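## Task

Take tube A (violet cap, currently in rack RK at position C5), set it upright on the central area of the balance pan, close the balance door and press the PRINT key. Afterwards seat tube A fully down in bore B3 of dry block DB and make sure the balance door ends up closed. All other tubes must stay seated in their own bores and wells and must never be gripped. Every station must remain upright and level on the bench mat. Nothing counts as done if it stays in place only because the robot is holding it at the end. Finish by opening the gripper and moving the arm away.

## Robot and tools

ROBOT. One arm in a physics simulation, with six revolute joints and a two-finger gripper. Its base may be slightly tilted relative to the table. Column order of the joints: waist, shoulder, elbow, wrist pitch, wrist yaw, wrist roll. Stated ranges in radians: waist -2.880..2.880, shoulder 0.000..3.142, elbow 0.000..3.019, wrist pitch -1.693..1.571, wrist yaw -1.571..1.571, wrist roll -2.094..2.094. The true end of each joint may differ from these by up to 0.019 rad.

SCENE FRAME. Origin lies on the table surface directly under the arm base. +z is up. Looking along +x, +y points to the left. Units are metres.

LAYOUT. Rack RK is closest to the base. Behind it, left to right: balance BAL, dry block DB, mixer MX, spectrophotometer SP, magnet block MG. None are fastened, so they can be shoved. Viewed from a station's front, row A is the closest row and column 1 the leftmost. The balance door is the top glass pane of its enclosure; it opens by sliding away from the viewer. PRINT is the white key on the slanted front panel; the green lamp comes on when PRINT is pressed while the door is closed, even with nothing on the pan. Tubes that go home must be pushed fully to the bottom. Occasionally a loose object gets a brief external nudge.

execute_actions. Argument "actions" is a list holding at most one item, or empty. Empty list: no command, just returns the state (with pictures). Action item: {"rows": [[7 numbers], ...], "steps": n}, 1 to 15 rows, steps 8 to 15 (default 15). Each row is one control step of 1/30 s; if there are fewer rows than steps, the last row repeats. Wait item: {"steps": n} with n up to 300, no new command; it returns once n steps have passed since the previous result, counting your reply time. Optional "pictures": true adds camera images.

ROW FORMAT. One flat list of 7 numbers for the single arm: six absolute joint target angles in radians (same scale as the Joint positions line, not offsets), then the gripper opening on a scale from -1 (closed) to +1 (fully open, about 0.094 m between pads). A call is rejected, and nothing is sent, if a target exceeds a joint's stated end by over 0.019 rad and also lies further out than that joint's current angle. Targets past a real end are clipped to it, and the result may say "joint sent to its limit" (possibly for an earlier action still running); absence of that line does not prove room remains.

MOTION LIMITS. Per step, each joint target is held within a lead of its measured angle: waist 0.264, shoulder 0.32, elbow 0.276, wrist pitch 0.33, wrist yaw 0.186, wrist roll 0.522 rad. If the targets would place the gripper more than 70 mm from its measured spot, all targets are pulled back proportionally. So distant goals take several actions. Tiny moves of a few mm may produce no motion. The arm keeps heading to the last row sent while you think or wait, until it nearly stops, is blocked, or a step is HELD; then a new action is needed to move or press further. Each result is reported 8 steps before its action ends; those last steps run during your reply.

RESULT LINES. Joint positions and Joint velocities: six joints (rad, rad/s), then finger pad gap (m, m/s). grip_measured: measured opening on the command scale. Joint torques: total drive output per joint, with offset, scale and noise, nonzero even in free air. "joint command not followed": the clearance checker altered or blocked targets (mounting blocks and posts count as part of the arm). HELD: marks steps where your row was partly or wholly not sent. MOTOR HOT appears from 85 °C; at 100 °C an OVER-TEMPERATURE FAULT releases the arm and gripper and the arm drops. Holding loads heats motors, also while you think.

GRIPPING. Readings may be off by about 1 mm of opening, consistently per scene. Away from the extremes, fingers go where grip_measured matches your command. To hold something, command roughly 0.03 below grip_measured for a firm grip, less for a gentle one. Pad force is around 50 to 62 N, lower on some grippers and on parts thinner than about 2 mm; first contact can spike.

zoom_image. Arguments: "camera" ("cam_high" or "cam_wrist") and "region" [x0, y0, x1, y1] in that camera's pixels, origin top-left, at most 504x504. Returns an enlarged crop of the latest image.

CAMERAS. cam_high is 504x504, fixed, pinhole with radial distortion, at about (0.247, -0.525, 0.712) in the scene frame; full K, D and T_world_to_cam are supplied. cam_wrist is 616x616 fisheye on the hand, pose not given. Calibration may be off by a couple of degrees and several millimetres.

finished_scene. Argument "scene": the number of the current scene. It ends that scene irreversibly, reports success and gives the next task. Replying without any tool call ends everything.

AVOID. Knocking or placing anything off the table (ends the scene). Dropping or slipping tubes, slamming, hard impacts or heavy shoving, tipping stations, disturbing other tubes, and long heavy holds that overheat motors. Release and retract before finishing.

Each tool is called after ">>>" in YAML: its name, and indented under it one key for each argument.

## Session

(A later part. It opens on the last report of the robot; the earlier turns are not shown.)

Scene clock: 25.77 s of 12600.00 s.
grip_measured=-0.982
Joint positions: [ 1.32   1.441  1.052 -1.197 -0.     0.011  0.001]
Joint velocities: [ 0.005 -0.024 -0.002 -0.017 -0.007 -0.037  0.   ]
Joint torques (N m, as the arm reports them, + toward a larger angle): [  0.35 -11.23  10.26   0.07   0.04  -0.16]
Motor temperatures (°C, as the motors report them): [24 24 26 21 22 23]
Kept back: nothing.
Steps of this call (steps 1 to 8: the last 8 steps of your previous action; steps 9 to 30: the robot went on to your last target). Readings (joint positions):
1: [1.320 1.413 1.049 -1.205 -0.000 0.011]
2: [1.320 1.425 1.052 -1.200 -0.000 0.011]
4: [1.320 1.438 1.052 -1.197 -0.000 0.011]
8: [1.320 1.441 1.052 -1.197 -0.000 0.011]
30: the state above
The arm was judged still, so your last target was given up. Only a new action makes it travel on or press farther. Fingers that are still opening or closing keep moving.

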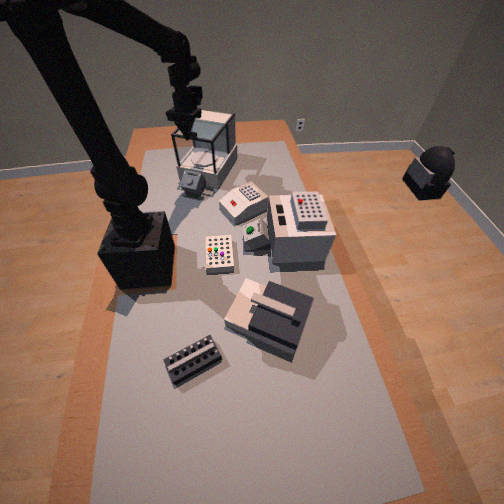

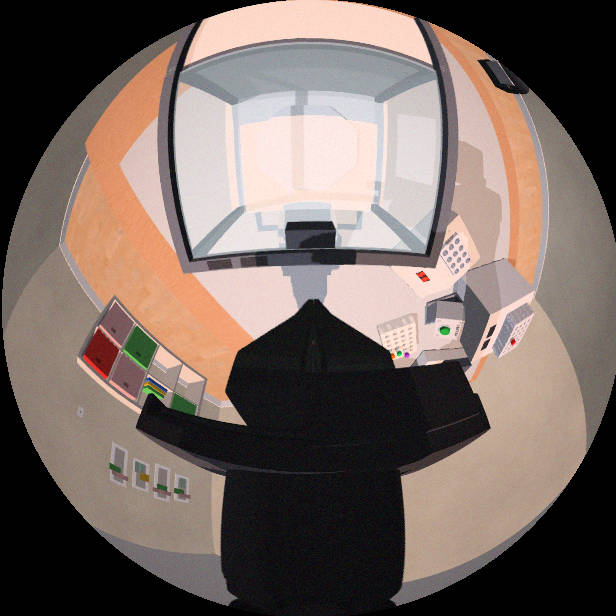

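>>> execute_actions:
  actions:
    - {"rows":[[1.32,1.44,1.11,-1.19,0,0,-1],[1.32,1.45,1.125,-1.19,0,0,-1],[1.32,1.46,1.135,-1.19,0,0,-1],[1.32,1.47,1.145,-1.19,0,0,-1],[1.32,1.48,1.155,-1.19,0,0,-1],[1.32,1.49,1.165,-1.18,0,0,-1]]}

>>> execute_actions:
  actions:
    - {"steps":30}
  pictures: true

>>> zoom_image:
  camera: "cam_high"
  region: [130, 60, 280, 210]

Scene clock: 26.70 s of 12600.00 s.
grip_measured=-0.982
Joint positions: [ 1.32   1.47   1.104 -1.195 -0.     0.011  0.001]
Joint velocities: [-0.015  0.249  0.31   0.11  -0.037 -0.022 -0.   ]
Joint torques (N m, as the arm reports them, + toward a larger angle): [  0.27 -10.33  10.14   0.1    0.04  -0.16]
Motor temperatures (°C, as the motors report them): [24 24 26 21 22 23]
Steps of this call (steps 1 to 21: nothing new was sent; steps 22 to 28: the first 7 steps of this action). Readings (joint positions):
22: [1.320 1.441 1.053 -1.197 -0.000 0.011]
23: [1.320 1.441 1.055 -1.197 -0.000 0.011]
25: [1.320 1.447 1.068 -1.197 -0.000 0.011]
28: the state above

Scene clock: 27.70 s of 12600.00 s.
grip_measured=-0.982
Joint positions: [ 1.32   1.488  1.124 -1.186 -0.     0.011  0.001]
Joint velocities: [-0.005 -0.024 -0.012  0.002 -0.007  0.022 -0.   ]
Joint torques (N m, as the arm reports them, + toward a larger angle): [  0.27 -11.19  10.27   0.12   0.05  -0.16]
Motor temperatures (°C, as the motors report them): [24 24 27 21 22 23]
Kept back: nothing.
Steps of this call (steps 1 to 8: the last 8 steps of your previous action; steps 9 to 30: the robot went on to your last target). Readings (joint positions):
1: [1.320 1.477 1.114 -1.191 -0.000 0.011]
2: [1.320 1.482 1.121 -1.188 -0.000 0.011]
4: [1.320 1.487 1.124 -1.186 -0.000 0.011]
8: [1.320 1.488 1.124 -1.186 -0.000 0.011]
30: the state above
The arm was judged still, so your last target was given up. Only a new action makes it travel on or press farther. Fingers that are still opening or closing keep moving.

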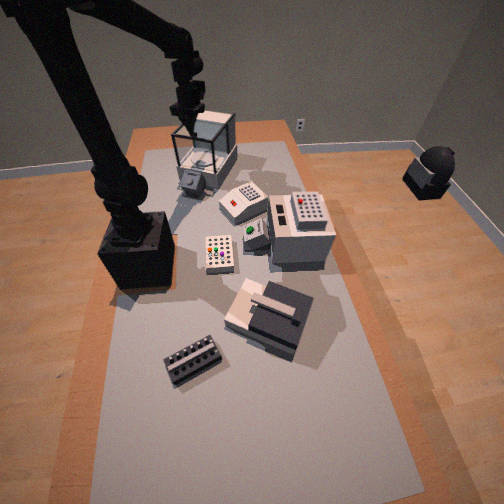

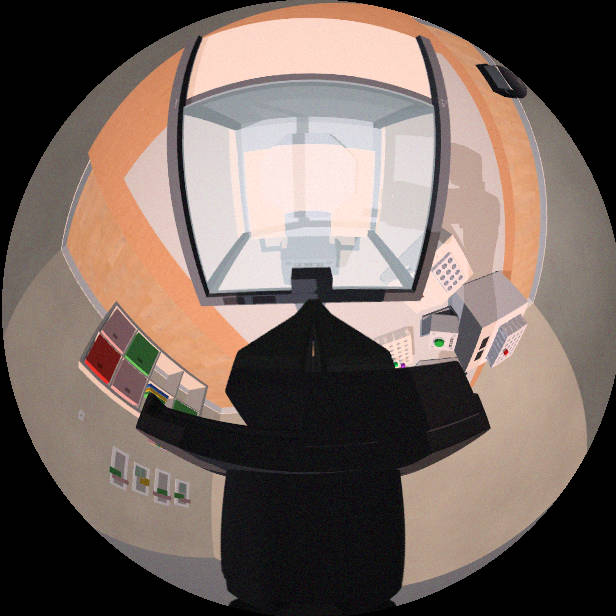

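Region (130, 60, 280, 210) of cam_high's 504x504 image, scaled by 3.360, with more detail than that image has.

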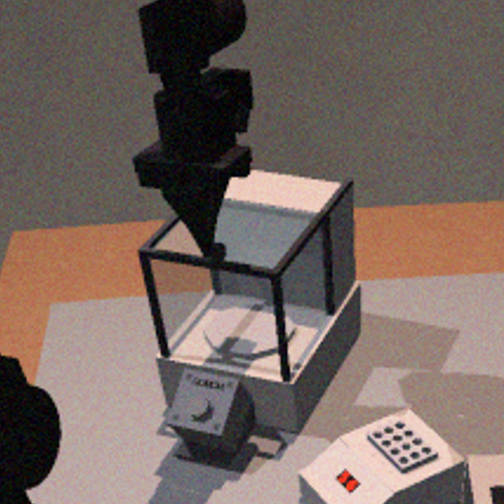

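>>> execute_actions:
  actions:
    - {"rows":[[1.32,1.5,1.165,-1.17,0,0,-1],[1.32,1.51,1.165,-1.165,0,0,-1],[1.32,1.52,1.165,-1.16,0,0,-1]]}

>>> execute_actions:
  actions:
    - {"steps":30}
  pictures: true

>>> zoom_image:
  camera: "cam_high"
  region: [130, 60, 280, 210]

Scene clock: 28.40 s of 12600.00 s.
grip_measured=-0.982
Joint positions: [ 1.32   1.511  1.124 -1.176 -0.     0.011  0.001]
Joint velocities: [-0.015  0.112 -0.002 -0.002 -0.051 -0.037  0.   ]
Joint torques (N m, as the arm reports them, + toward a larger angle): [  0.25 -11.49  10.16   0.44   0.04  -0.16]
Motor temperatures (°C, as the motors report them): [24 24 27 21 22 23]
Steps of this call (steps 1 to 14: nothing new was sent; steps 15 to 21: the first 7 steps of this action). Readings (joint positions):
15: [1.320 1.488 1.124 -1.185 -0.000 0.011]
16: [1.320 1.490 1.124 -1.183 -0.000 0.011]
18: [1.320 1.496 1.124 -1.176 -0.000 0.011]
21: the state above

Scene clock: 29.40 s of 12600.00 s.
grip_measured=-0.982
Joint positions: [ 1.32   1.515  1.124 -1.176 -0.     0.011  0.001]
Joint velocities: [ 0.005 -0.005  0.017  0.002  0.051 -0.022  0.   ]
Joint torques (N m, as the arm reports them, + toward a larger angle): [  0.32 -11.02  10.19   0.42   0.04  -0.17]
Motor temperatures (°C, as the motors report them): [24 24 27 21 22 23]
Kept back: nothing.
Steps of this call (steps 1 to 8: the last 8 steps of your previous action; steps 9 to 15: the robot went on to your last target; steps 16 to 30: nothing new was sent). Readings (joint positions):
1: [1.320 1.514 1.124 -1.176 -0.000 0.011]
2: [1.320 1.515 1.124 -1.176 -0.000 0.011]
4: [1.320 1.515 1.124 -1.176 -0.000 0.011]
8: [1.320 1.515 1.124 -1.176 -0.000 0.011]
30: the state above
The arm was judged still, so your last target was given up. Only a new action makes it travel on or press farther. Fingers that are still opening or closing keep moving.

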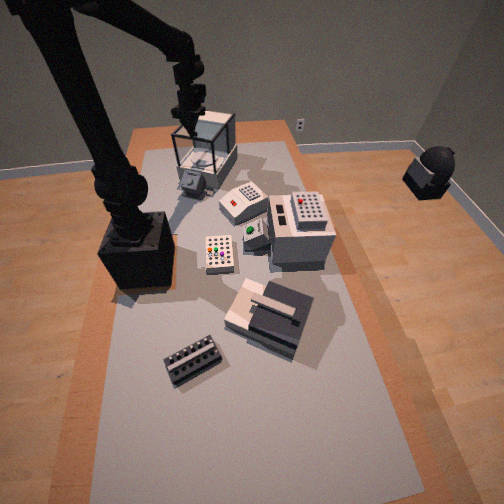

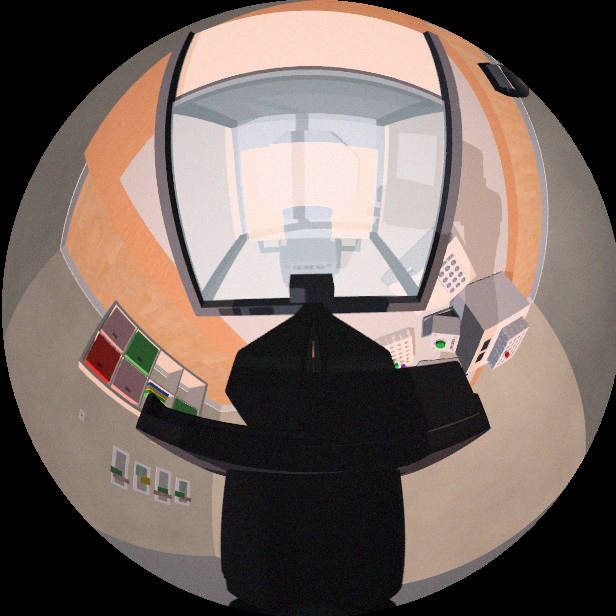

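Region (130, 60, 280, 210) of cam_high's 504x504 image, scaled by 3.360, with more detail than that image has.

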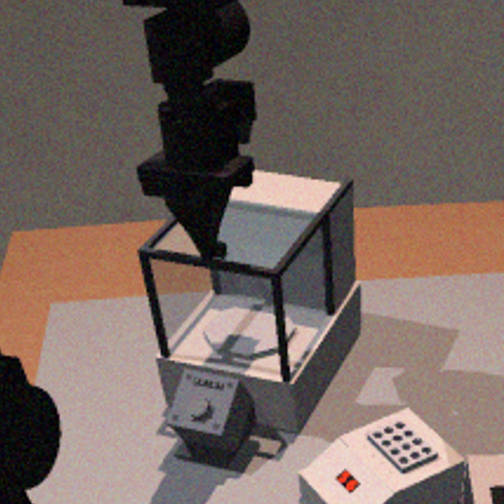

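>>> execute_actions:
  actions:
    - {"rows":[[1.32,1.52,1.175,-1.17,0,0,-1],[1.32,1.53,1.185,-1.17,0,0,-1],[1.32,1.54,1.195,-1.17,0,0,-1],[1.32,1.55,1.205,-1.17,0,0,-1],[1.32,1.56,1.215,-1.17,0,0,-1],[1.32,1.57,1.225,-1.17,0,0,-1],[1.32,1.58,1.235,-1.17,0,0,-1],[1.32,1.59,1.245,-1.17,0,0,-1],[1.32,1.60,1.256,-1.17,0,0,-1],[1.32,1.61,1.267,-1.17,0,0,-1],[1.32,1.62,1.278,-1.17,0,0,-1]]}

>>> execute_actions:
  actions:
    - {"steps":30}
  pictures: true

>>> zoom_image:
  camera: "cam_high"
  region: [130, 60, 280, 210]

Scene clock: 30.27 s of 12600.00 s.
grip_measured=-0.982
Joint positions: [ 1.32   1.546  1.16  -1.176 -0.     0.011  0.001]
Joint velocities: [-0.005  0.298  0.354  0.017 -0.007  0.022  0.   ]
Joint torques (N m, as the arm reports them, + toward a larger angle): [  0.28 -10.74  11.16  -0.01   0.05  -0.16]
Motor temperatures (°C, as the motors report them): [24 24 27 21 22 23]
Steps of this call (steps 1 to 19: nothing new was sent; steps 20 to 26: the first 7 steps of this action). Readings (joint positions):
20: [1.320 1.515 1.124 -1.176 -0.000 0.011]
21: [1.320 1.515 1.125 -1.176 -0.000 0.011]
23: [1.320 1.521 1.132 -1.176 -0.000 0.011]
26: the state above

Scene clock: 31.27 s of 12600.00 s.
grip_measured=-0.982
Joint positions: [ 1.32   1.611  1.236 -1.177 -0.     0.011  0.001]
Joint velocities: [-0.005 -0.024 -0.022 -0.002  0.037  0.066 -0.   ]
Joint torques (N m, as the arm reports them, + toward a larger angle): [  0.18 -12.24  10.3    0.13   0.04  -0.16]
Motor temperatures (°C, as the motors report them): [24 24 27 21 22 23]
Kept back: nothing.
Steps of this call (steps 1 to 8: the last 8 steps of your previous action; steps 9 to 30: the robot went on to your last target). Readings (joint positions):
1: [1.320 1.557 1.172 -1.176 -0.000 0.011]
2: [1.320 1.569 1.184 -1.176 -0.000 0.011]
4: [1.320 1.591 1.208 -1.177 -0.000 0.011]
8: [1.320 1.611 1.236 -1.177 -0.000 0.011]
30: the state above
The arm was judged still, so your last target was given up. Only a new action makes it travel on or press farther. Fingers that are still opening or closing keep moving.

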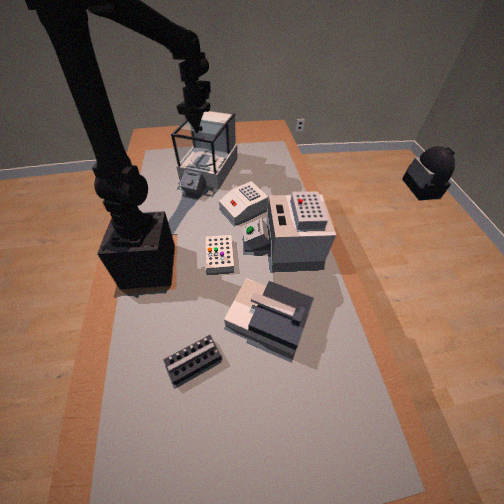

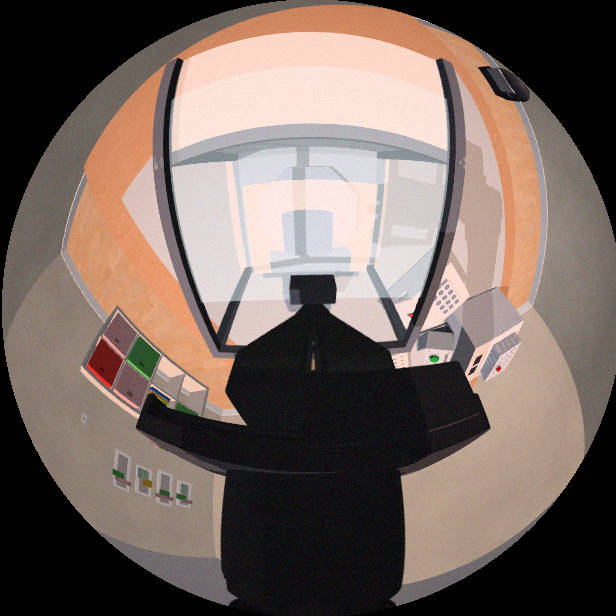

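Region (130, 60, 280, 210) of cam_high's 504x504 image, scaled by 3.360, with more detail than that image has.

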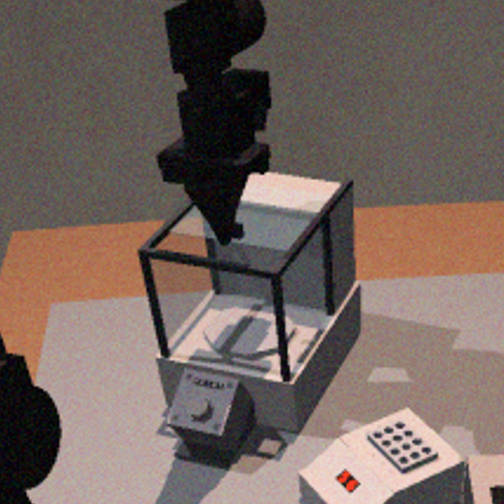

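>>> execute_actions:
  actions:
    - {"rows":[[1.32,1.633,1.29,-1.17,0,0,-1],[1.32,1.646,1.304,-1.17,0,0,-1],[1.32,1.659,1.318,-1.17,0,0,-1],[1.32,1.672,1.332,-1.175,0,0,-1],[1.32,1.685,1.346,-1.175,0,0,-1],[1.32,1.698,1.36,-1.18,0,0,-1],[1.32,1.711,1.374,-1.18,0,0,-1],[1.32,1.724,1.388,-1.185,0,0,-1],[1.32,1.737,1.403,-1.19,0,0,-1],[1.32,1.75,1.418,-1.195,0,0,-1],[1.32,1.763,1.433,-1.2,0,0,-1],[1.32,1.776,1.448,-1.2,0,0,-1],[1.32,1.789,1.463,-1.205,0,0,-1],[1.32,1.802,1.478,-1.21,0,0,-1],[1.32,1.815,1.493,-1.21,0,0,-1]]}

>>> execute_actions:
  actions:
    - {"steps":30}
  pictures: true

>>> zoom_image:
  camera: "cam_high"
  region: [130, 60, 280, 210]

Scene clock: 32.03 s of 12600.00 s.
grip_measured=-0.982
Joint positions: [ 1.32   1.662  1.303 -1.182  0.     0.011  0.001]
Joint velocities: [ 0.005  0.396  0.52  -0.017 -0.007  0.022 -0.   ]
Joint torques (N m, as the arm reports them, + toward a larger angle): [  0.27 -11.46  10.28   0.06   0.01  -0.16]
Motor temperatures (°C, as the motors report them): [24 24 27 21 22 23]
Steps of this call (steps 1 to 16: nothing new was sent; steps 17 to 23: the first 7 steps of this action). Readings (joint positions):
17: [1.320 1.612 1.236 -1.177 -0.000 0.011]
18: [1.320 1.614 1.239 -1.177 -0.000 0.011]
20: [1.320 1.626 1.255 -1.178 -0.000 0.011]
23: the state above

Scene clock: 33.03 s of 12600.00 s.
grip_measured=-0.983
Joint positions: [ 1.32   1.773  1.462 -1.221  0.002  0.011  0.001]
Joint velocities: [-0.005  0.005  0.017  0.012  0.051 -0.007  0.001]
Joint torques (N m, as the arm reports them, + toward a larger angle): [  0.23 -11.99   9.74   0.3   -0.04  -0.16]
Motor temperatures (°C, as the motors report them): [24 24 27 21 22 23]
Kept back: nothing.
Steps of this call (steps 1 to 8: the last 8 steps of your previous action; steps 9 to 30: the robot went on to your last target). Readings (joint positions):
1: [1.320 1.675 1.321 -1.183 0.000 0.011]
2: [1.320 1.688 1.339 -1.185 0.001 0.011]
4: [1.320 1.712 1.374 -1.191 0.001 0.011]
8: [1.320 1.757 1.438 -1.206 0.002 0.011]
30: the state above
The arm was judged still, so your last target was given up. Only a new action makes it travel on or press farther. Fingers that are still opening or closing keep moving.

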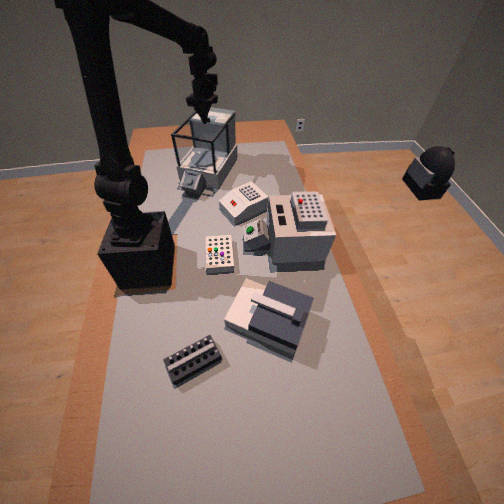

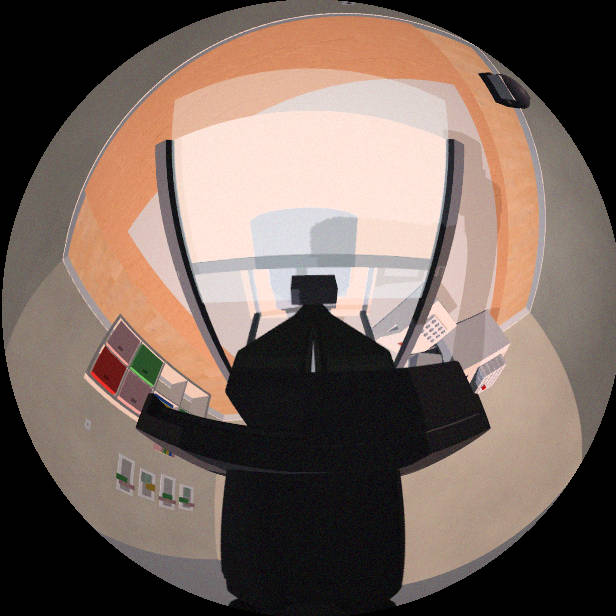

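Region (130, 60, 280, 210) of cam_high's 504x504 image, scaled by 3.360, with more detail than that image has.

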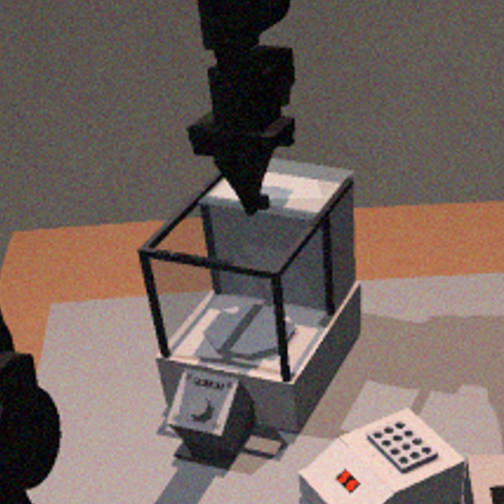

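>>> execute_actions:
  actions:
    - {"rows":[[1.32,1.825,1.5,-1.22,0,0,-1],[1.32,1.835,1.51,-1.22,0,0,-1],[1.32,1.845,1.52,-1.23,0,0,-1],[1.32,1.855,1.53,-1.23,0,0,-1],[1.32,1.865,1.54,-1.24,0,0,-1],[1.32,1.875,1.55,-1.24,0,0,-1],[1.32,1.885,1.56,-1.245,0,0,-1],[1.32,1.895,1.57,-1.25,0,0,-1]]}

>>> execute_actions:
  actions:
    - {"steps":30}
  pictures: true

Scene clock: 33.83 s of 12600.00 s.
grip_measured=-0.983
Joint positions: [ 1.32   1.803  1.502 -1.275  0.002  0.011  0.001]
Joint velocities: [-0.005  0.181  0.193 -0.33   0.022 -0.037  0.   ]
Joint torques (N m, as the arm reports them, + toward a larger angle): [  0.15 -10.03  10.83   1.75  -0.04  -0.16]
Motor temperatures (°C, as the motors report them): [24 24 27 21 22 23]
Steps of this call (steps 1 to 17: nothing new was sent; steps 18 to 24: the first 7 steps of this action). Readings (joint positions):
18: [1.320 1.773 1.462 -1.222 0.002 0.011]
19: [1.320 1.776 1.465 -1.226 0.002 0.011]
21: [1.320 1.785 1.478 -1.242 0.002 0.011]
24: the state above

Scene clock: 34.83 s of 12600.00 s.
grip_measured=-0.983
Joint positions: [ 1.32   1.821  1.523 -1.307  0.002  0.011  0.001]
Joint velocities: [-0.005  0.005 -0.012 -0.002 -0.051  0.007  0.001]
Joint torques (N m, as the arm reports them, + toward a larger angle): [  0.18 -10.01  10.84   1.72  -0.04  -0.16]
Motor temperatures (°C, as the motors report them): [24 24 27 21 22 23]
Kept back: nothing.
Steps of this call (steps 1 to 8: the last 8 steps of your previous action; steps 9 to 30: the robot went on to your last target). Readings (joint positions):
1: [1.320 1.810 1.507 -1.285 0.002 0.011]
2: [1.320 1.817 1.515 -1.296 0.002 0.011]
4: [1.320 1.821 1.522 -1.305 0.002 0.011]
8: [1.320 1.821 1.523 -1.307 0.002 0.011]
30: the state above
The arm was judged still, so your last target was given up. Only a new action makes it travel on or press farther. Fingers that are still opening or closing keep moving.

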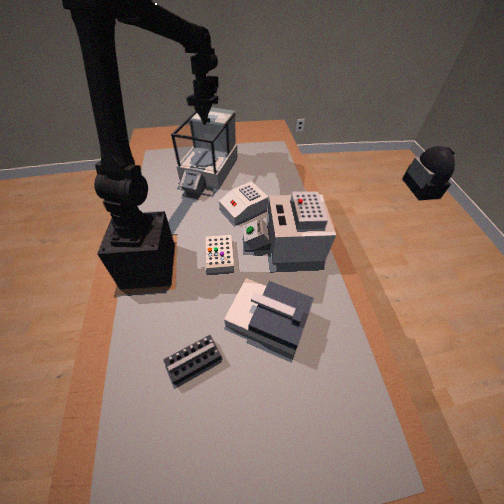

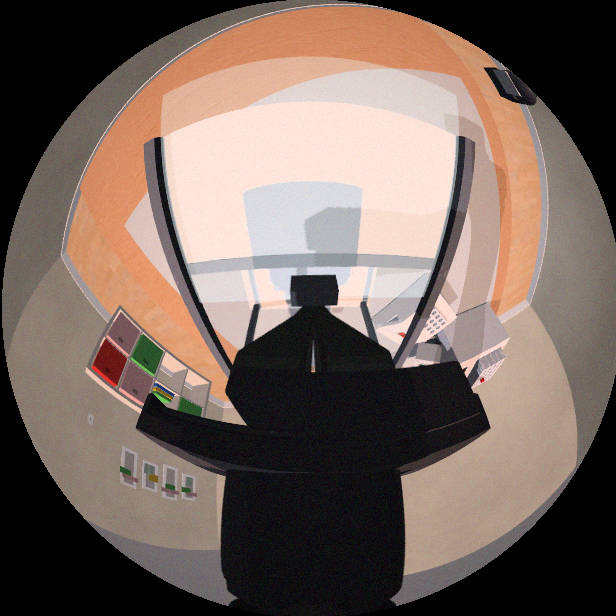

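Door at its stop. Back to the tube.

>>> execute_actions:
  actions:
    - {"rows":[[1.32,1.78,1.54,-1.29,0,0,-1],[1.32,1.74,1.51,-1.29,0,0,-1],[1.32,1.70,1.47,-1.29,0,0,-1],[1.32,1.65,1.42,-1.29,0,0,-1],[1.32,1.6,1.36,-1.29,0,0,-1],[1.32,1.55,1.3,-1.29,0,0,-1],[1.32,1.5,1.24,-1.29,0,0,-1],[1.32,1.45,1.18,-1.28,0,0,-1],[1.32,1.4,1.12,-1.27,0,0,-1],[1.32,1.35,1.06,-1.26,0,0,-1],[1.32,1.3,1.0,-1.25,0,0,-1],[1.32,1.25,0.94,-1.24,0,0,-1],[1.32,1.2,0.88,-1.23,0,0,-0.55]]}

>>> execute_actions:
  actions:
    - {"rows":[[0.09,1.2,0.75,-1.1,0,0,-0.55]]}

>>> execute_actions:
  actions:
    - {"steps":40}

>>> execute_actions:
  actions:
    - {"rows":[[0.076,1.22,0.72,-1.05,0,0,-0.55],[0.076,1.24,0.69,-1.0,0,0,-0.55],[0.076,1.26,0.66,-0.95,0,0,-0.55],[0.076,1.28,0.63,-0.9,0,0,-0.55],[0.076,1.30,0.6,-0.85,0,0,-0.55],[0.076,1.32,0.57,-0.8,0,0,-0.55],[0.076,1.345,0.545,-0.75,0,0,-0.55],[0.076,1.37,0.52,-0.7,0,0,-0.55],[0.076,1.395,0.50,-0.66,0,0,-0.55],[0.076,1.42,0.485,-0.62,0,0,-0.55],[0.076,1.445,0.47,-0.58,0,0,-0.55],[0.076,1.47,0.46,-0.545,0,0,-0.55],[0.076,1.49,0.452,-0.515,0,0,-0.55]]}

>>> execute_actions:
  actions:
    - {"steps":30}
  pictures: true

>>> zoom_image:
  camera: "cam_high"
  region: [170, 160, 300, 290]

Scene clock: 35.87 s of 12600.00 s.
grip_measured=-0.983
Joint positions: [ 1.32   1.649  1.336 -1.284  0.002  0.011  0.001]
Joint velocities: [-0.005 -1.597 -1.629 -0.007 -0.051  0.007  0.   ]
Joint torques (N m, as the arm reports them, + toward a larger angle): [ -0.06 -17.56   7.7   -0.44  -0.03  -0.16]
Motor temperatures (°C, as the motors report them): [24 24 27 21 22 23]
Steps of this call (steps 1 to 24: nothing new was sent; steps 25 to 31: the first 7 steps of this action). Readings (joint positions):
25: [1.320 1.816 1.523 -1.309 0.002 0.011]
26: [1.320 1.810 1.518 -1.306 0.002 0.011]
28: [1.320 1.776 1.481 -1.292 0.002 0.011]
31: the state above

Scene clock: 36.37 s of 12600.00 s.
grip_measured=-0.553
Joint positions: [ 0.923  1.194  0.747 -1.123 -0.004  0.01   0.021]
Joint velocities: [-2.418  0.357 -0.134  0.203 -0.022 -0.037  0.   ]
Joint torques (N m, as the arm reports them, + toward a larger angle): [-0.42 -7.81  7.82  0.05  0.21 -0.13]
Motor temperatures (°C, as the motors report them): [24 24 27 21 22 23]
Steps of this call (steps 1 to 8: the last 8 steps of your previous action; steps 9 to 15: the first 7 steps of this action). Readings (joint positions):
9: [1.307 1.162 0.861 -1.241 -0.005 0.010]
10: [1.272 1.149 0.831 -1.209 -0.008 0.010]
12: [1.154 1.155 0.782 -1.160 -0.007 0.010]
15: the state above

Scene clock: 37.70 s of 12600.00 s.
grip_measured=-0.552
Joint positions: [ 0.078  1.215  0.744 -1.101  0.002  0.01   0.021]
Joint velocities: [-0.024  0.005 -0.002 -0.002  0.007 -0.037  0.   ]
Joint torques (N m, as the arm reports them, + toward a larger angle): [ 0.99 -7.13  7.71  0.07  0.01 -0.15]
Motor temperatures (°C, as the motors report them): [24 24 27 21 22 23]
Kept back: nothing.
Steps of this call (steps 1 to 8: the last 8 steps of your previous action; steps 9 to 40: the robot went on to your last target). Readings (joint positions):
1: [0.840 1.204 0.744 -1.116 -0.003 0.010]
2: [0.755 1.211 0.744 -1.112 -0.002 0.010]
4: [0.584 1.215 0.744 -1.105 -0.002 0.010]
8: [0.241 1.215 0.744 -1.102 -0.000 0.010]
40: the state above

Scene clock: 37.93 s of 12600.00 s.
grip_measured=-0.552
Joint positions: [ 0.078  1.281  0.602 -0.85   0.002  0.01   0.021]
Joint velocities: [-0.005  0.747 -0.901  1.399 -0.095  0.037 -0.001]
Joint torques (N m, as the arm reports them, + toward a larger angle): [-0.04 -4.79  6.31 -0.08  0.01 -0.15]
Motor temperatures (°C, as the motors report them): [24 24 27 21 22 23]
Steps of this call (steps 1 to 7: the first 7 steps of this action). Readings (joint positions):
1: [0.078 1.215 0.740 -1.094 0.002 0.010]
2: [0.078 1.215 0.730 -1.071 0.002 0.010]
4: [0.078 1.224 0.690 -0.992 0.002 0.010]
7: the state above

Scene clock: 38.93 s of 12600.00 s.
grip_measured=-0.552
Joint positions: [ 0.078  1.504  0.436 -0.527  0.002  0.01   0.021]
Joint velocities: [ 0.005 -0.005  0.007  0.012 -0.007  0.037  0.001]
Joint torques (N m, as the arm reports them, + toward a larger angle): [-0.1  -7.35  5.21  0.38  0.01 -0.15]
Motor temperatures (°C, as the motors report them): [24 24 27 21 22 23]
Kept back: nothing.
Steps of this call (steps 1 to 8: the last 8 steps of your previous action; steps 9 to 30: the robot went on to your last target). Readings (joint positions):
1: [0.078 1.308 0.570 -0.802 0.002 0.010]
2: [0.078 1.339 0.541 -0.756 0.002 0.010]
4: [0.078 1.403 0.490 -0.674 0.002 0.010]
8: [0.078 1.499 0.438 -0.557 0.002 0.010]
30: the state above
The arm was judged still, so your last target was given up. Only a new action makes it travel on or press farther. Fingers that are still opening or closing keep moving.

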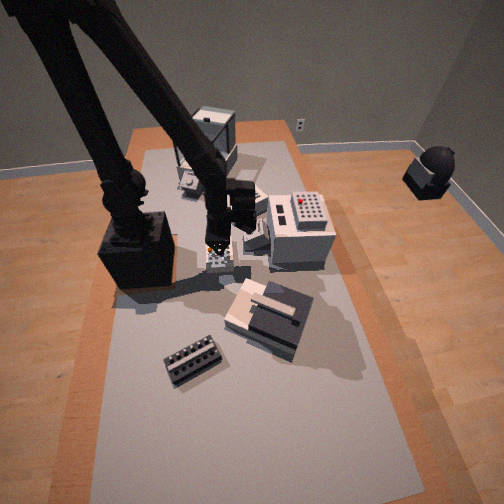

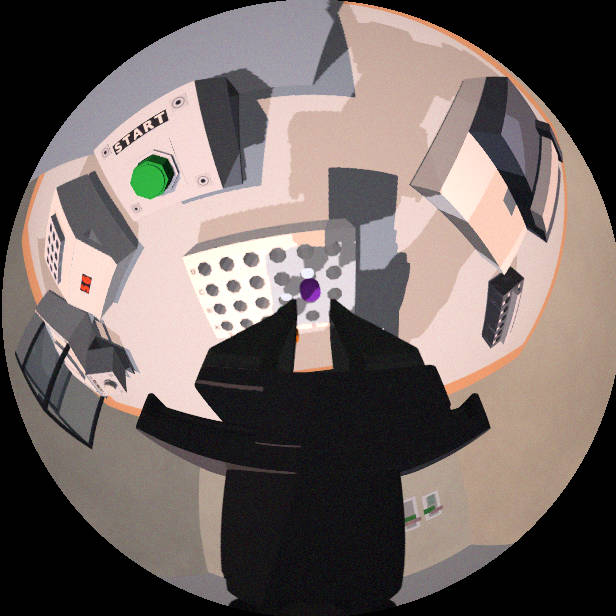

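Region (170, 160, 300, 290) of cam_high's 504x504 image, scaled by 3.877, with more detail than that image has.

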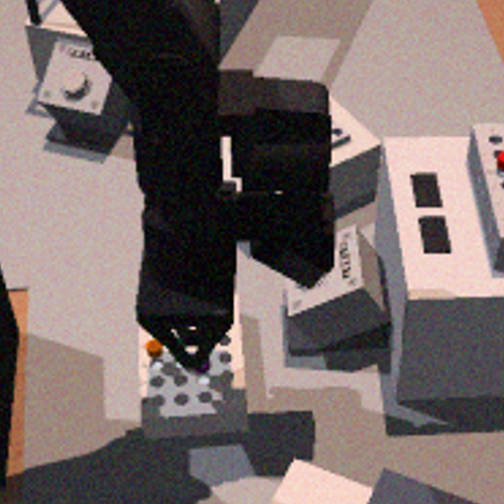

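>>> execute_actions:
  actions:
    - {"rows":[[0.076,1.5,0.445,-0.49,0,0,-0.55],[0.076,1.51,0.44,-0.47,0,0,-0.55],[0.076,1.525,0.435,-0.455,0,0,-0.55],[0.076,1.54,0.435,-0.44,0,0,-0.55],[0.076,1.555,0.435,-0.425,0,0,-0.55],[0.076,1.57,0.435,-0.41,0,0,-0.55],[0.076,1.58,0.435,-0.40,0,0,-0.55]]}

>>> execute_actions:
  actions:
    - {"steps":30}
  pictures: true

>>> zoom_image:
  camera: "cam_high"
  region: [180, 200, 270, 290]

Scene clock: 39.53 s of 12600.00 s.
grip_measured=-0.552
Joint positions: [ 0.078  1.542  0.435 -0.435  0.002  0.01   0.021]
Joint velocities: [ 0.005  0.425 -0.002  0.398 -0.051 -0.051  0.001]
Joint torques (N m, as the arm reports them, + toward a larger angle): [-0.06 -5.57  3.78  0.3   0.01 -0.14]
Motor temperatures (°C, as the motors report them): [24 24 27 21 22 23]
Steps of this call (steps 1 to 11: nothing new was sent; steps 12 to 18: the first 7 steps of this action). Readings (joint positions):
12: [0.078 1.504 0.436 -0.522 0.002 0.010]
13: [0.078 1.504 0.435 -0.512 0.002 0.010]
15: [0.078 1.509 0.435 -0.482 0.002 0.010]
18: the state above

Scene clock: 40.53 s of 12600.00 s.
grip_measured=-0.552
Joint positions: [ 0.078  1.583  0.432 -0.412  0.002  0.01   0.021]
Joint velocities: [ 0.005 -0.005  0.002  0.007 -0.022  0.051  0.001]
Joint torques (N m, as the arm reports them, + toward a larger angle): [-0.11 -6.99  3.66  0.44  0.01 -0.15]
Motor temperatures (°C, as the motors report them): [24 24 27 21 22 23]
Kept back: nothing.
Steps of this call (steps 1 to 8: the last 8 steps of your previous action; steps 9 to 30: the robot went on to your last target). Readings (joint positions):
1: [0.078 1.557 0.435 -0.424 0.002 0.010]
2: [0.078 1.569 0.435 -0.418 0.002 0.010]
4: [0.078 1.582 0.434 -0.415 0.002 0.010]
8: [0.078 1.583 0.432 -0.413 0.002 0.010]
30: the state above
The arm was judged still, so your last target was given up. Only a new action makes it travel on or press farther. Fingers that are still opening or closing keep moving.

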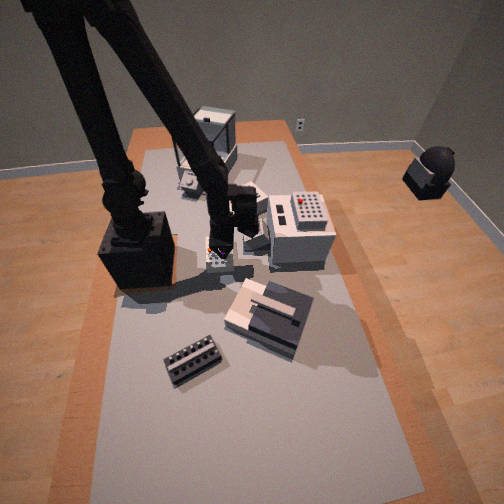

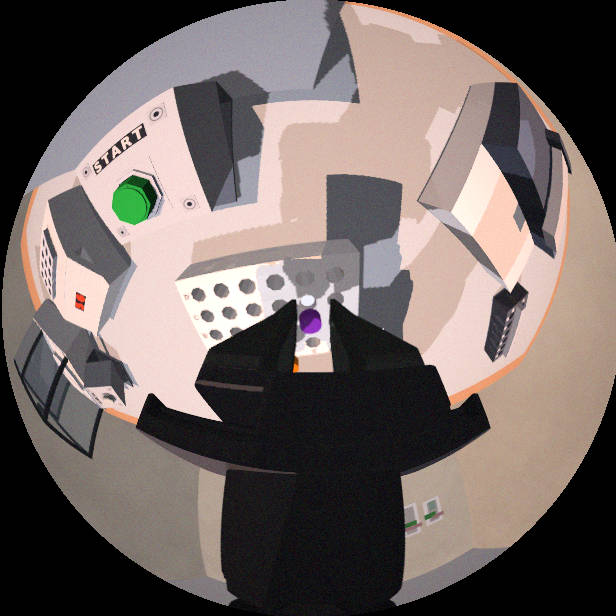

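Region (180, 200, 270, 290) of cam_high's 504x504 image, scaled by 5.600, with more detail than that image has.

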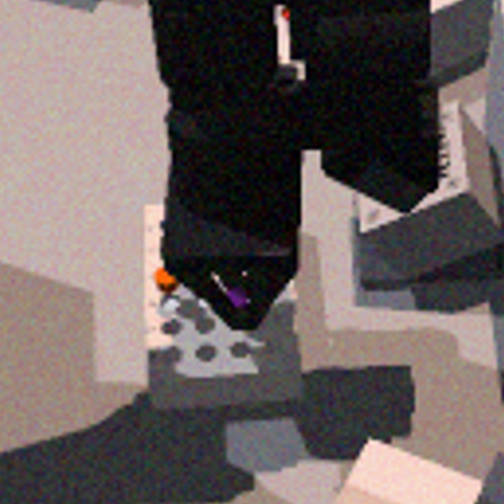

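>>> execute_actions:
  actions:
    - {"rows":[[0.076,1.58,0.425,-0.40,0,0,-0.55],[0.076,1.58,0.425,-0.40,0,0,-0.55],[0.076,1.58,0.425,-0.40,0,0,-0.55],[0.076,1.58,0.425,-0.40,0,0,-0.55],[0.076,1.58,0.425,-0.40,0,0,-0.55],[0.076,1.58,0.425,-0.40,0,0,-0.6],[0.076,1.58,0.425,-0.40,0,0,-0.65],[0.076,1.58,0.425,-0.40,0,0,-0.68],[0.076,1.58,0.425,-0.40,0,0,-0.71],[0.076,1.58,0.425,-0.40,0,0,-0.74],[0.076,1.58,0.425,-0.40,0,0,-0.77]]}

>>> execute_actions:
  actions:
    - {"steps":20}
  pictures: true

Scene clock: 41.10 s of 12600.00 s.
grip_measured=-0.626
Joint positions: [ 0.078  1.583  0.424 -0.411  0.002  0.01   0.018]
Joint velocities: [-0.005 -0.005 -0.017 -0.007  0.022 -0.007 -0.042]
Joint torques (N m, as the arm reports them, + toward a larger angle): [-0.15 -6.93  3.54  0.41  0.01 -0.15]
Motor temperatures (°C, as the motors report them): [24 24 27 21 22 23]
Steps of this call (steps 1 to 10: nothing new was sent; steps 11 to 17: the first 7 steps of this action). Readings (joint positions):
11: [0.078 1.583 0.432 -0.412 0.002 0.010]
12: [0.078 1.583 0.431 -0.411 0.002 0.010]
14: [0.078 1.583 0.427 -0.411 0.002 0.010]
17: the state above

Scene clock: 41.77 s of 12600.00 s.
grip_measured=-0.755
Joint positions: [ 0.078  1.583  0.424 -0.411  0.001  0.01   0.011]
Joint velocities: [-0.015  0.005  0.002  0.022 -0.051  0.007  0.001]
Joint torques (N m, as the arm reports them, + toward a larger angle): [-0.12 -6.88  3.49  0.41  0.06 -0.15]
Motor temperatures (°C, as the motors report them): [24 24 27 21 22 23]
Kept back: nothing.
Steps of this call (steps 1 to 8: the last 8 steps of your previous action; steps 9 to 15: the robot went on to your last target; steps 16 to 20: nothing new was sent). Readings (joint positions):
1: [0.078 1.583 0.424 -0.411 0.002 0.010]
2: [0.078 1.583 0.424 -0.411 0.002 0.010]
4: [0.078 1.583 0.424 -0.411 0.001 0.010]
8: [0.078 1.583 0.424 -0.411 0.001 0.010]
20: the state above
The arm was judged still, so your last target was given up. Only a new action makes it travel on or press farther. Fingers that are still opening or closing keep moving.

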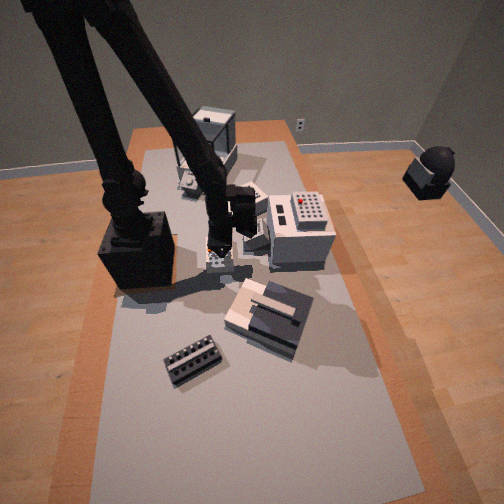

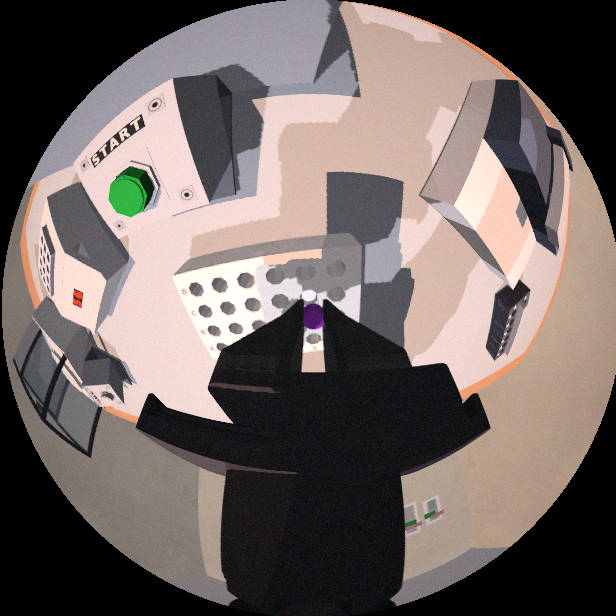

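>>> execute_actions:
  actions:
    - {"rows":[[0.076,1.575,0.455,-0.42,0,0,-0.785],[0.076,1.565,0.465,-0.435,0,0,-0.785],[0.076,1.55,0.47,-0.45,0,0,-0.785],[0.076,1.535,0.475,-0.47,0,0,-0.785],[0.076,1.52,0.48,-0.49,0,0,-0.785],[0.076,1.505,0.485,-0.51,0,0,-0.785],[0.076,1.49,0.49,-0.53,0,0,-0.785],[0.076,1.475,0.495,-0.55,0,0,-0.785],[0.076,1.46,0.50,-0.57,0,0,-0.785],[0.076,1.445,0.506,-0.59,0,0,-0.785],[0.076,1.43,0.512,-0.61,0,0,-0.785],[0.076,1.415,0.518,-0.635,0,0,-0.785],[0.076,1.40,0.525,-0.66,0,0,-0.785]]}

>>> execute_actions:
  actions:
    - {"steps":25}
  pictures: true

>>> zoom_image:
  camera: "cam_high"
  region: [170, 160, 300, 290]

Scene clock: 43.43 s of 12600.00 s.
grip_measured=-0.766
Joint positions: [ 0.078  1.543  0.447 -0.486  0.001  0.01   0.011]
Joint velocities: [-0.005 -0.484  0.12  -0.554 -0.022 -0.007  0.001]
Joint torques (N m, as the arm reports them, + toward a larger angle): [-0.03 -8.67  6.4  -0.13  0.07 -0.15]
Motor temperatures (°C, as the motors report them): [24 24 27 21 22 23]
Steps of this call (steps 1 to 43: nothing new was sent; steps 44 to 50: the first 7 steps of this action). Readings (joint positions):
44: [0.078 1.583 0.424 -0.411 0.001 0.010]
45: [0.078 1.583 0.425 -0.414 0.001 0.010]
47: [0.078 1.578 0.433 -0.435 0.001 0.010]
50: the state above

Scene clock: 44.27 s of 12600.00 s.
grip_measured=-0.766
Joint positions: [ 0.078  1.4    0.497 -0.651  0.001  0.01   0.011]
Joint velocities: [-0.005 -0.034 -0.002  0.017  0.007 -0.022 -0.   ]
Joint torques (N m, as the arm reports them, + toward a larger angle): [-0.01 -6.09  7.25 -0.25  0.07 -0.15]
Motor temperatures (°C, as the motors report them): [24 24 27 21 22 23]
Kept back: nothing.
Steps of this call (steps 1 to 8: the last 8 steps of your previous action; steps 9 to 25: the robot went on to your last target). Readings (joint positions):
1: [0.078 1.526 0.452 -0.506 0.001 0.010]
2: [0.078 1.508 0.456 -0.525 0.001 0.010]
4: [0.078 1.472 0.467 -0.564 0.001 0.010]
8: [0.078 1.412 0.490 -0.635 0.001 0.010]
25: the state above

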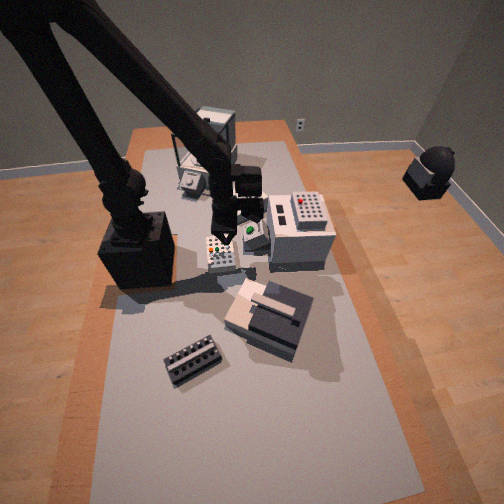

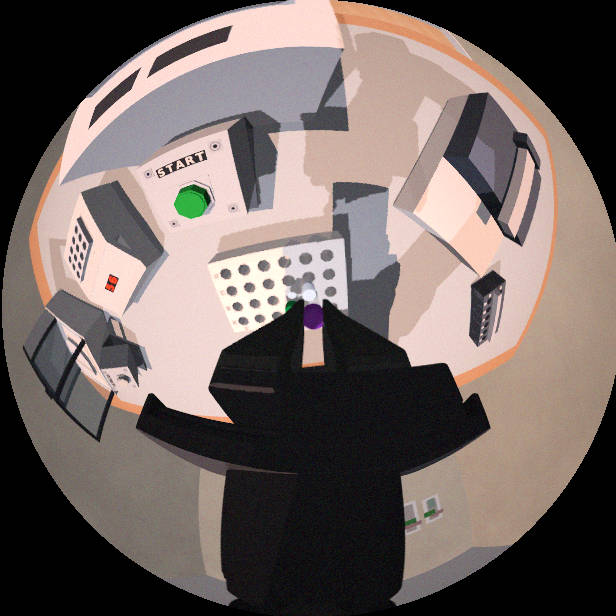

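Region (170, 160, 300, 290) of cam_high's 504x504 image, scaled by 3.877, with more detail than that image has.

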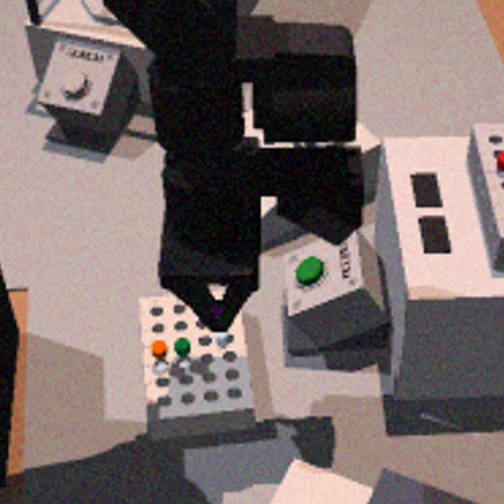

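>>> execute_actions:
  actions:
    - {"rows":[[0.076,1.38,0.56,-0.71,0,0,-0.8],[0.076,1.36,0.6,-0.77,0,0,-0.8],[0.076,1.34,0.64,-0.83,0,0,-0.8],[0.076,1.32,0.68,-0.89,0,0,-0.8],[0.076,1.30,0.72,-0.95,0,0,-0.8],[0.076,1.28,0.77,-1.02,0,0,-0.8],[0.1,1.26,0.82,-1.09,0,0,-0.8],[0.15,1.25,0.87,-1.15,0,0,-0.8],[0.2,1.25,0.92,-1.2,0,0,-0.8],[0.26,1.25,0.97,-1.25,0,0,-0.8],[0.32,1.25,1.02,-1.3,0,0,-0.8],[0.38,1.25,1.06,-1.34,0,0,-0.8],[0.44,1.25,1.09,-1.37,0,0,-0.8],[0.5,1.25,1.11,-1.39,0,0,-0.8],[0.56,1.25,1.12,-1.40,0,0,-0.8]]}

>>> execute_actions:
  actions:
    - {"rows":[[0.62,1.25,1.12,-1.4,0,0,-0.8],[0.68,1.25,1.12,-1.4,0,0,-0.8],[0.74,1.25,1.12,-1.4,0,0,-0.8],[0.8,1.25,1.12,-1.4,0,0,-0.8],[0.86,1.25,1.12,-1.4,0,0,-0.8],[0.92,1.25,1.12,-1.4,0,0,-0.8],[0.98,1.25,1.12,-1.4,0,0,-0.8],[1.04,1.25,1.12,-1.4,0,0,-0.8],[1.1,1.25,1.12,-1.4,0,0,-0.8],[1.16,1.25,1.12,-1.4,0,0,-0.8],[1.21,1.25,1.12,-1.4,0,0,-0.8],[1.25,1.25,1.12,-1.4,0,0,-0.8],[1.28,1.25,1.12,-1.4,0,0,-0.8],[1.305,1.25,1.12,-1.4,0,0,-0.8],[1.32,1.25,1.12,-1.4,0,0,-0.8]]}

>>> execute_actions:
  actions:
    - {"rows":[[1.32,1.27,1.14,-1.4,0,0,-0.8],[1.32,1.29,1.16,-1.39,0,0,-0.8],[1.32,1.315,1.18,-1.39,0,0,-0.8],[1.32,1.34,1.2,-1.38,0,0,-0.8],[1.32,1.365,1.22,-1.38,0,0,-0.8],[1.32,1.39,1.24,-1.37,0,0,-0.8],[1.32,1.415,1.26,-1.37,0,0,-0.8],[1.32,1.44,1.28,-1.36,0,0,-0.8],[1.32,1.465,1.3,-1.36,0,0,-0.8],[1.32,1.49,1.32,-1.35,0,0,-0.8],[1.32,1.515,1.335,-1.34,0,0,-0.8],[1.32,1.535,1.35,-1.335,0,0,-0.8],[1.32,1.555,1.36,-1.33,0,0,-0.8],[1.32,1.57,1.37,-1.32,0,0,-0.8]]}

>>> execute_actions:
  actions:
    - {"steps":30}
  pictures: true

>>> zoom_image:
  camera: "cam_high"
  region: [130, 60, 280, 210]

Scene clock: 45.83 s of 12600.00 s.
grip_measured=-0.767
Joint positions: [ 0.078  1.344  0.639 -0.921  0.001  0.01   0.011]
Joint velocities: [-0.005 -0.444  0.999 -1.331  0.022 -0.037  0.001]
Joint torques (N m, as the arm reports them, + toward a larger angle): [ 1.08 -8.28  9.87 -0.05  0.07 -0.11]
Motor temperatures (°C, as the motors report them): [24 24 27 21 22 23]
Steps of this call (steps 1 to 15: the robot went on to your last target; steps 16 to 40: nothing new was sent; steps 41 to 47: the first 7 steps of this action). Readings (joint positions):
41: [0.078 1.400 0.500 -0.661 0.001 0.010]
42: [0.078 1.399 0.509 -0.690 0.001 0.010]
44: [0.078 1.386 0.549 -0.783 0.001 0.010]
47: the state above

Scene clock: 46.33 s of 12600.00 s.
grip_measured=-0.767
Joint positions: [ 0.652  1.272  1.06  -1.353  0.003  0.01   0.011]
Joint velocities: [ 1.871 -0.034  0.164 -0.198 -0.037 -0.007 -0.   ]
Joint torques (N m, as the arm reports them, + toward a larger angle): [ 0.93 -9.11 10.04 -0.56  0.01 -0.11]
Motor temperatures (°C, as the motors report them): [24 24 27 21 22 23]
Steps of this call (steps 1 to 8: the last 8 steps of your previous action; steps 9 to 15: the first 7 steps of this action). Readings (joint positions):
9: [0.315 1.279 0.957 -1.261 0.003 0.010]
10: [0.364 1.278 0.985 -1.285 0.003 0.010]
12: [0.470 1.276 1.027 -1.322 0.003 0.010]
15: the state above

Scene clock: 46.83 s of 12600.00 s.
grip_measured=-0.767
Joint positions: [ 1.35   1.348  1.175 -1.384 -0.004  0.01   0.011]
Joint velocities: [-0.181  0.718  0.774 -0.007 -0.022  0.022 -0.001]
Joint torques (N m, as the arm reports them, + toward a larger angle): [-1.09 -7.47 10.64  0.31  0.12 -0.15]
Motor temperatures (°C, as the motors report them): [24 24 27 21 22 23]
Steps of this call (steps 1 to 8: the last 8 steps of your previous action; steps 9 to 15: the first 7 steps of this action). Readings (joint positions):
9: [1.253 1.272 1.069 -1.380 -0.001 0.010]
10: [1.304 1.274 1.076 -1.383 -0.004 0.010]
12: [1.355 1.290 1.103 -1.385 -0.007 0.010]
15: the state above

Scene clock: 47.83 s of 12600.00 s.
grip_measured=-0.767
Joint positions: [ 1.331  1.591  1.322 -1.326 -0.002  0.01   0.011]
Joint velocities: [-0.005 -0.015 -0.007 -0.007  0.037 -0.007  0.001]
Joint torques (N m, as the arm reports them, + toward a larger angle): [ -0.59 -14.7   11.01   0.02   0.12  -0.15]
Motor temperatures (°C, as the motors report them): [24 24 27 21 22 23]
Kept back: nothing.
Steps of this call (steps 1 to 8: the last 8 steps of your previous action; steps 9 to 30: the robot went on to your last target). Readings (joint positions):
1: [1.345 1.374 1.200 -1.382 -0.004 0.010]
2: [1.340 1.401 1.224 -1.377 -0.003 0.010]
4: [1.333 1.456 1.266 -1.365 -0.002 0.010]
8: [1.331 1.555 1.318 -1.334 -0.002 0.010]
30: the state above
The arm was judged still, so your last target was given up. Only a new action makes it travel on or press farther. Fingers that are still opening or closing keep moving.

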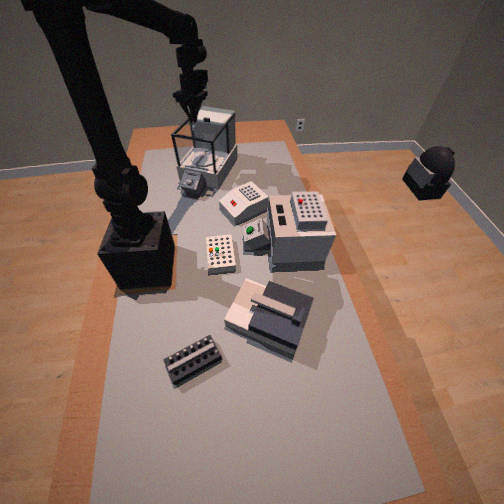

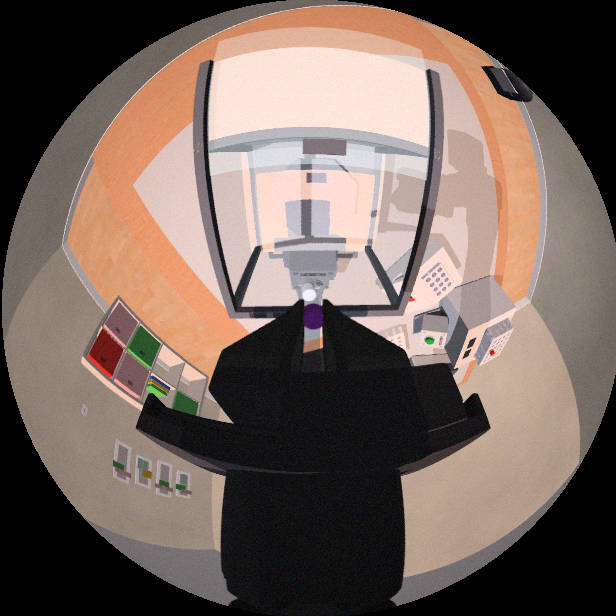

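Region (130, 60, 280, 210) of cam_high's 504x504 image, scaled by 3.360, with more detail than that image has.

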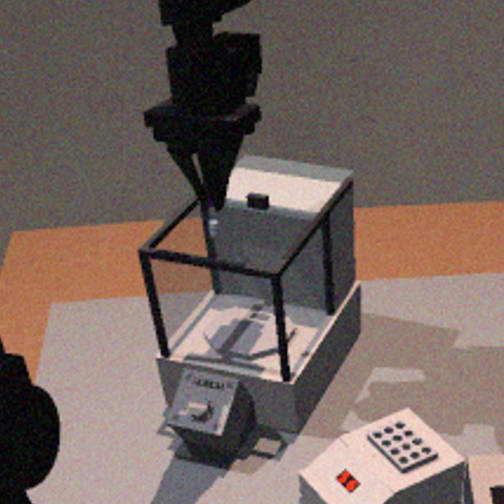

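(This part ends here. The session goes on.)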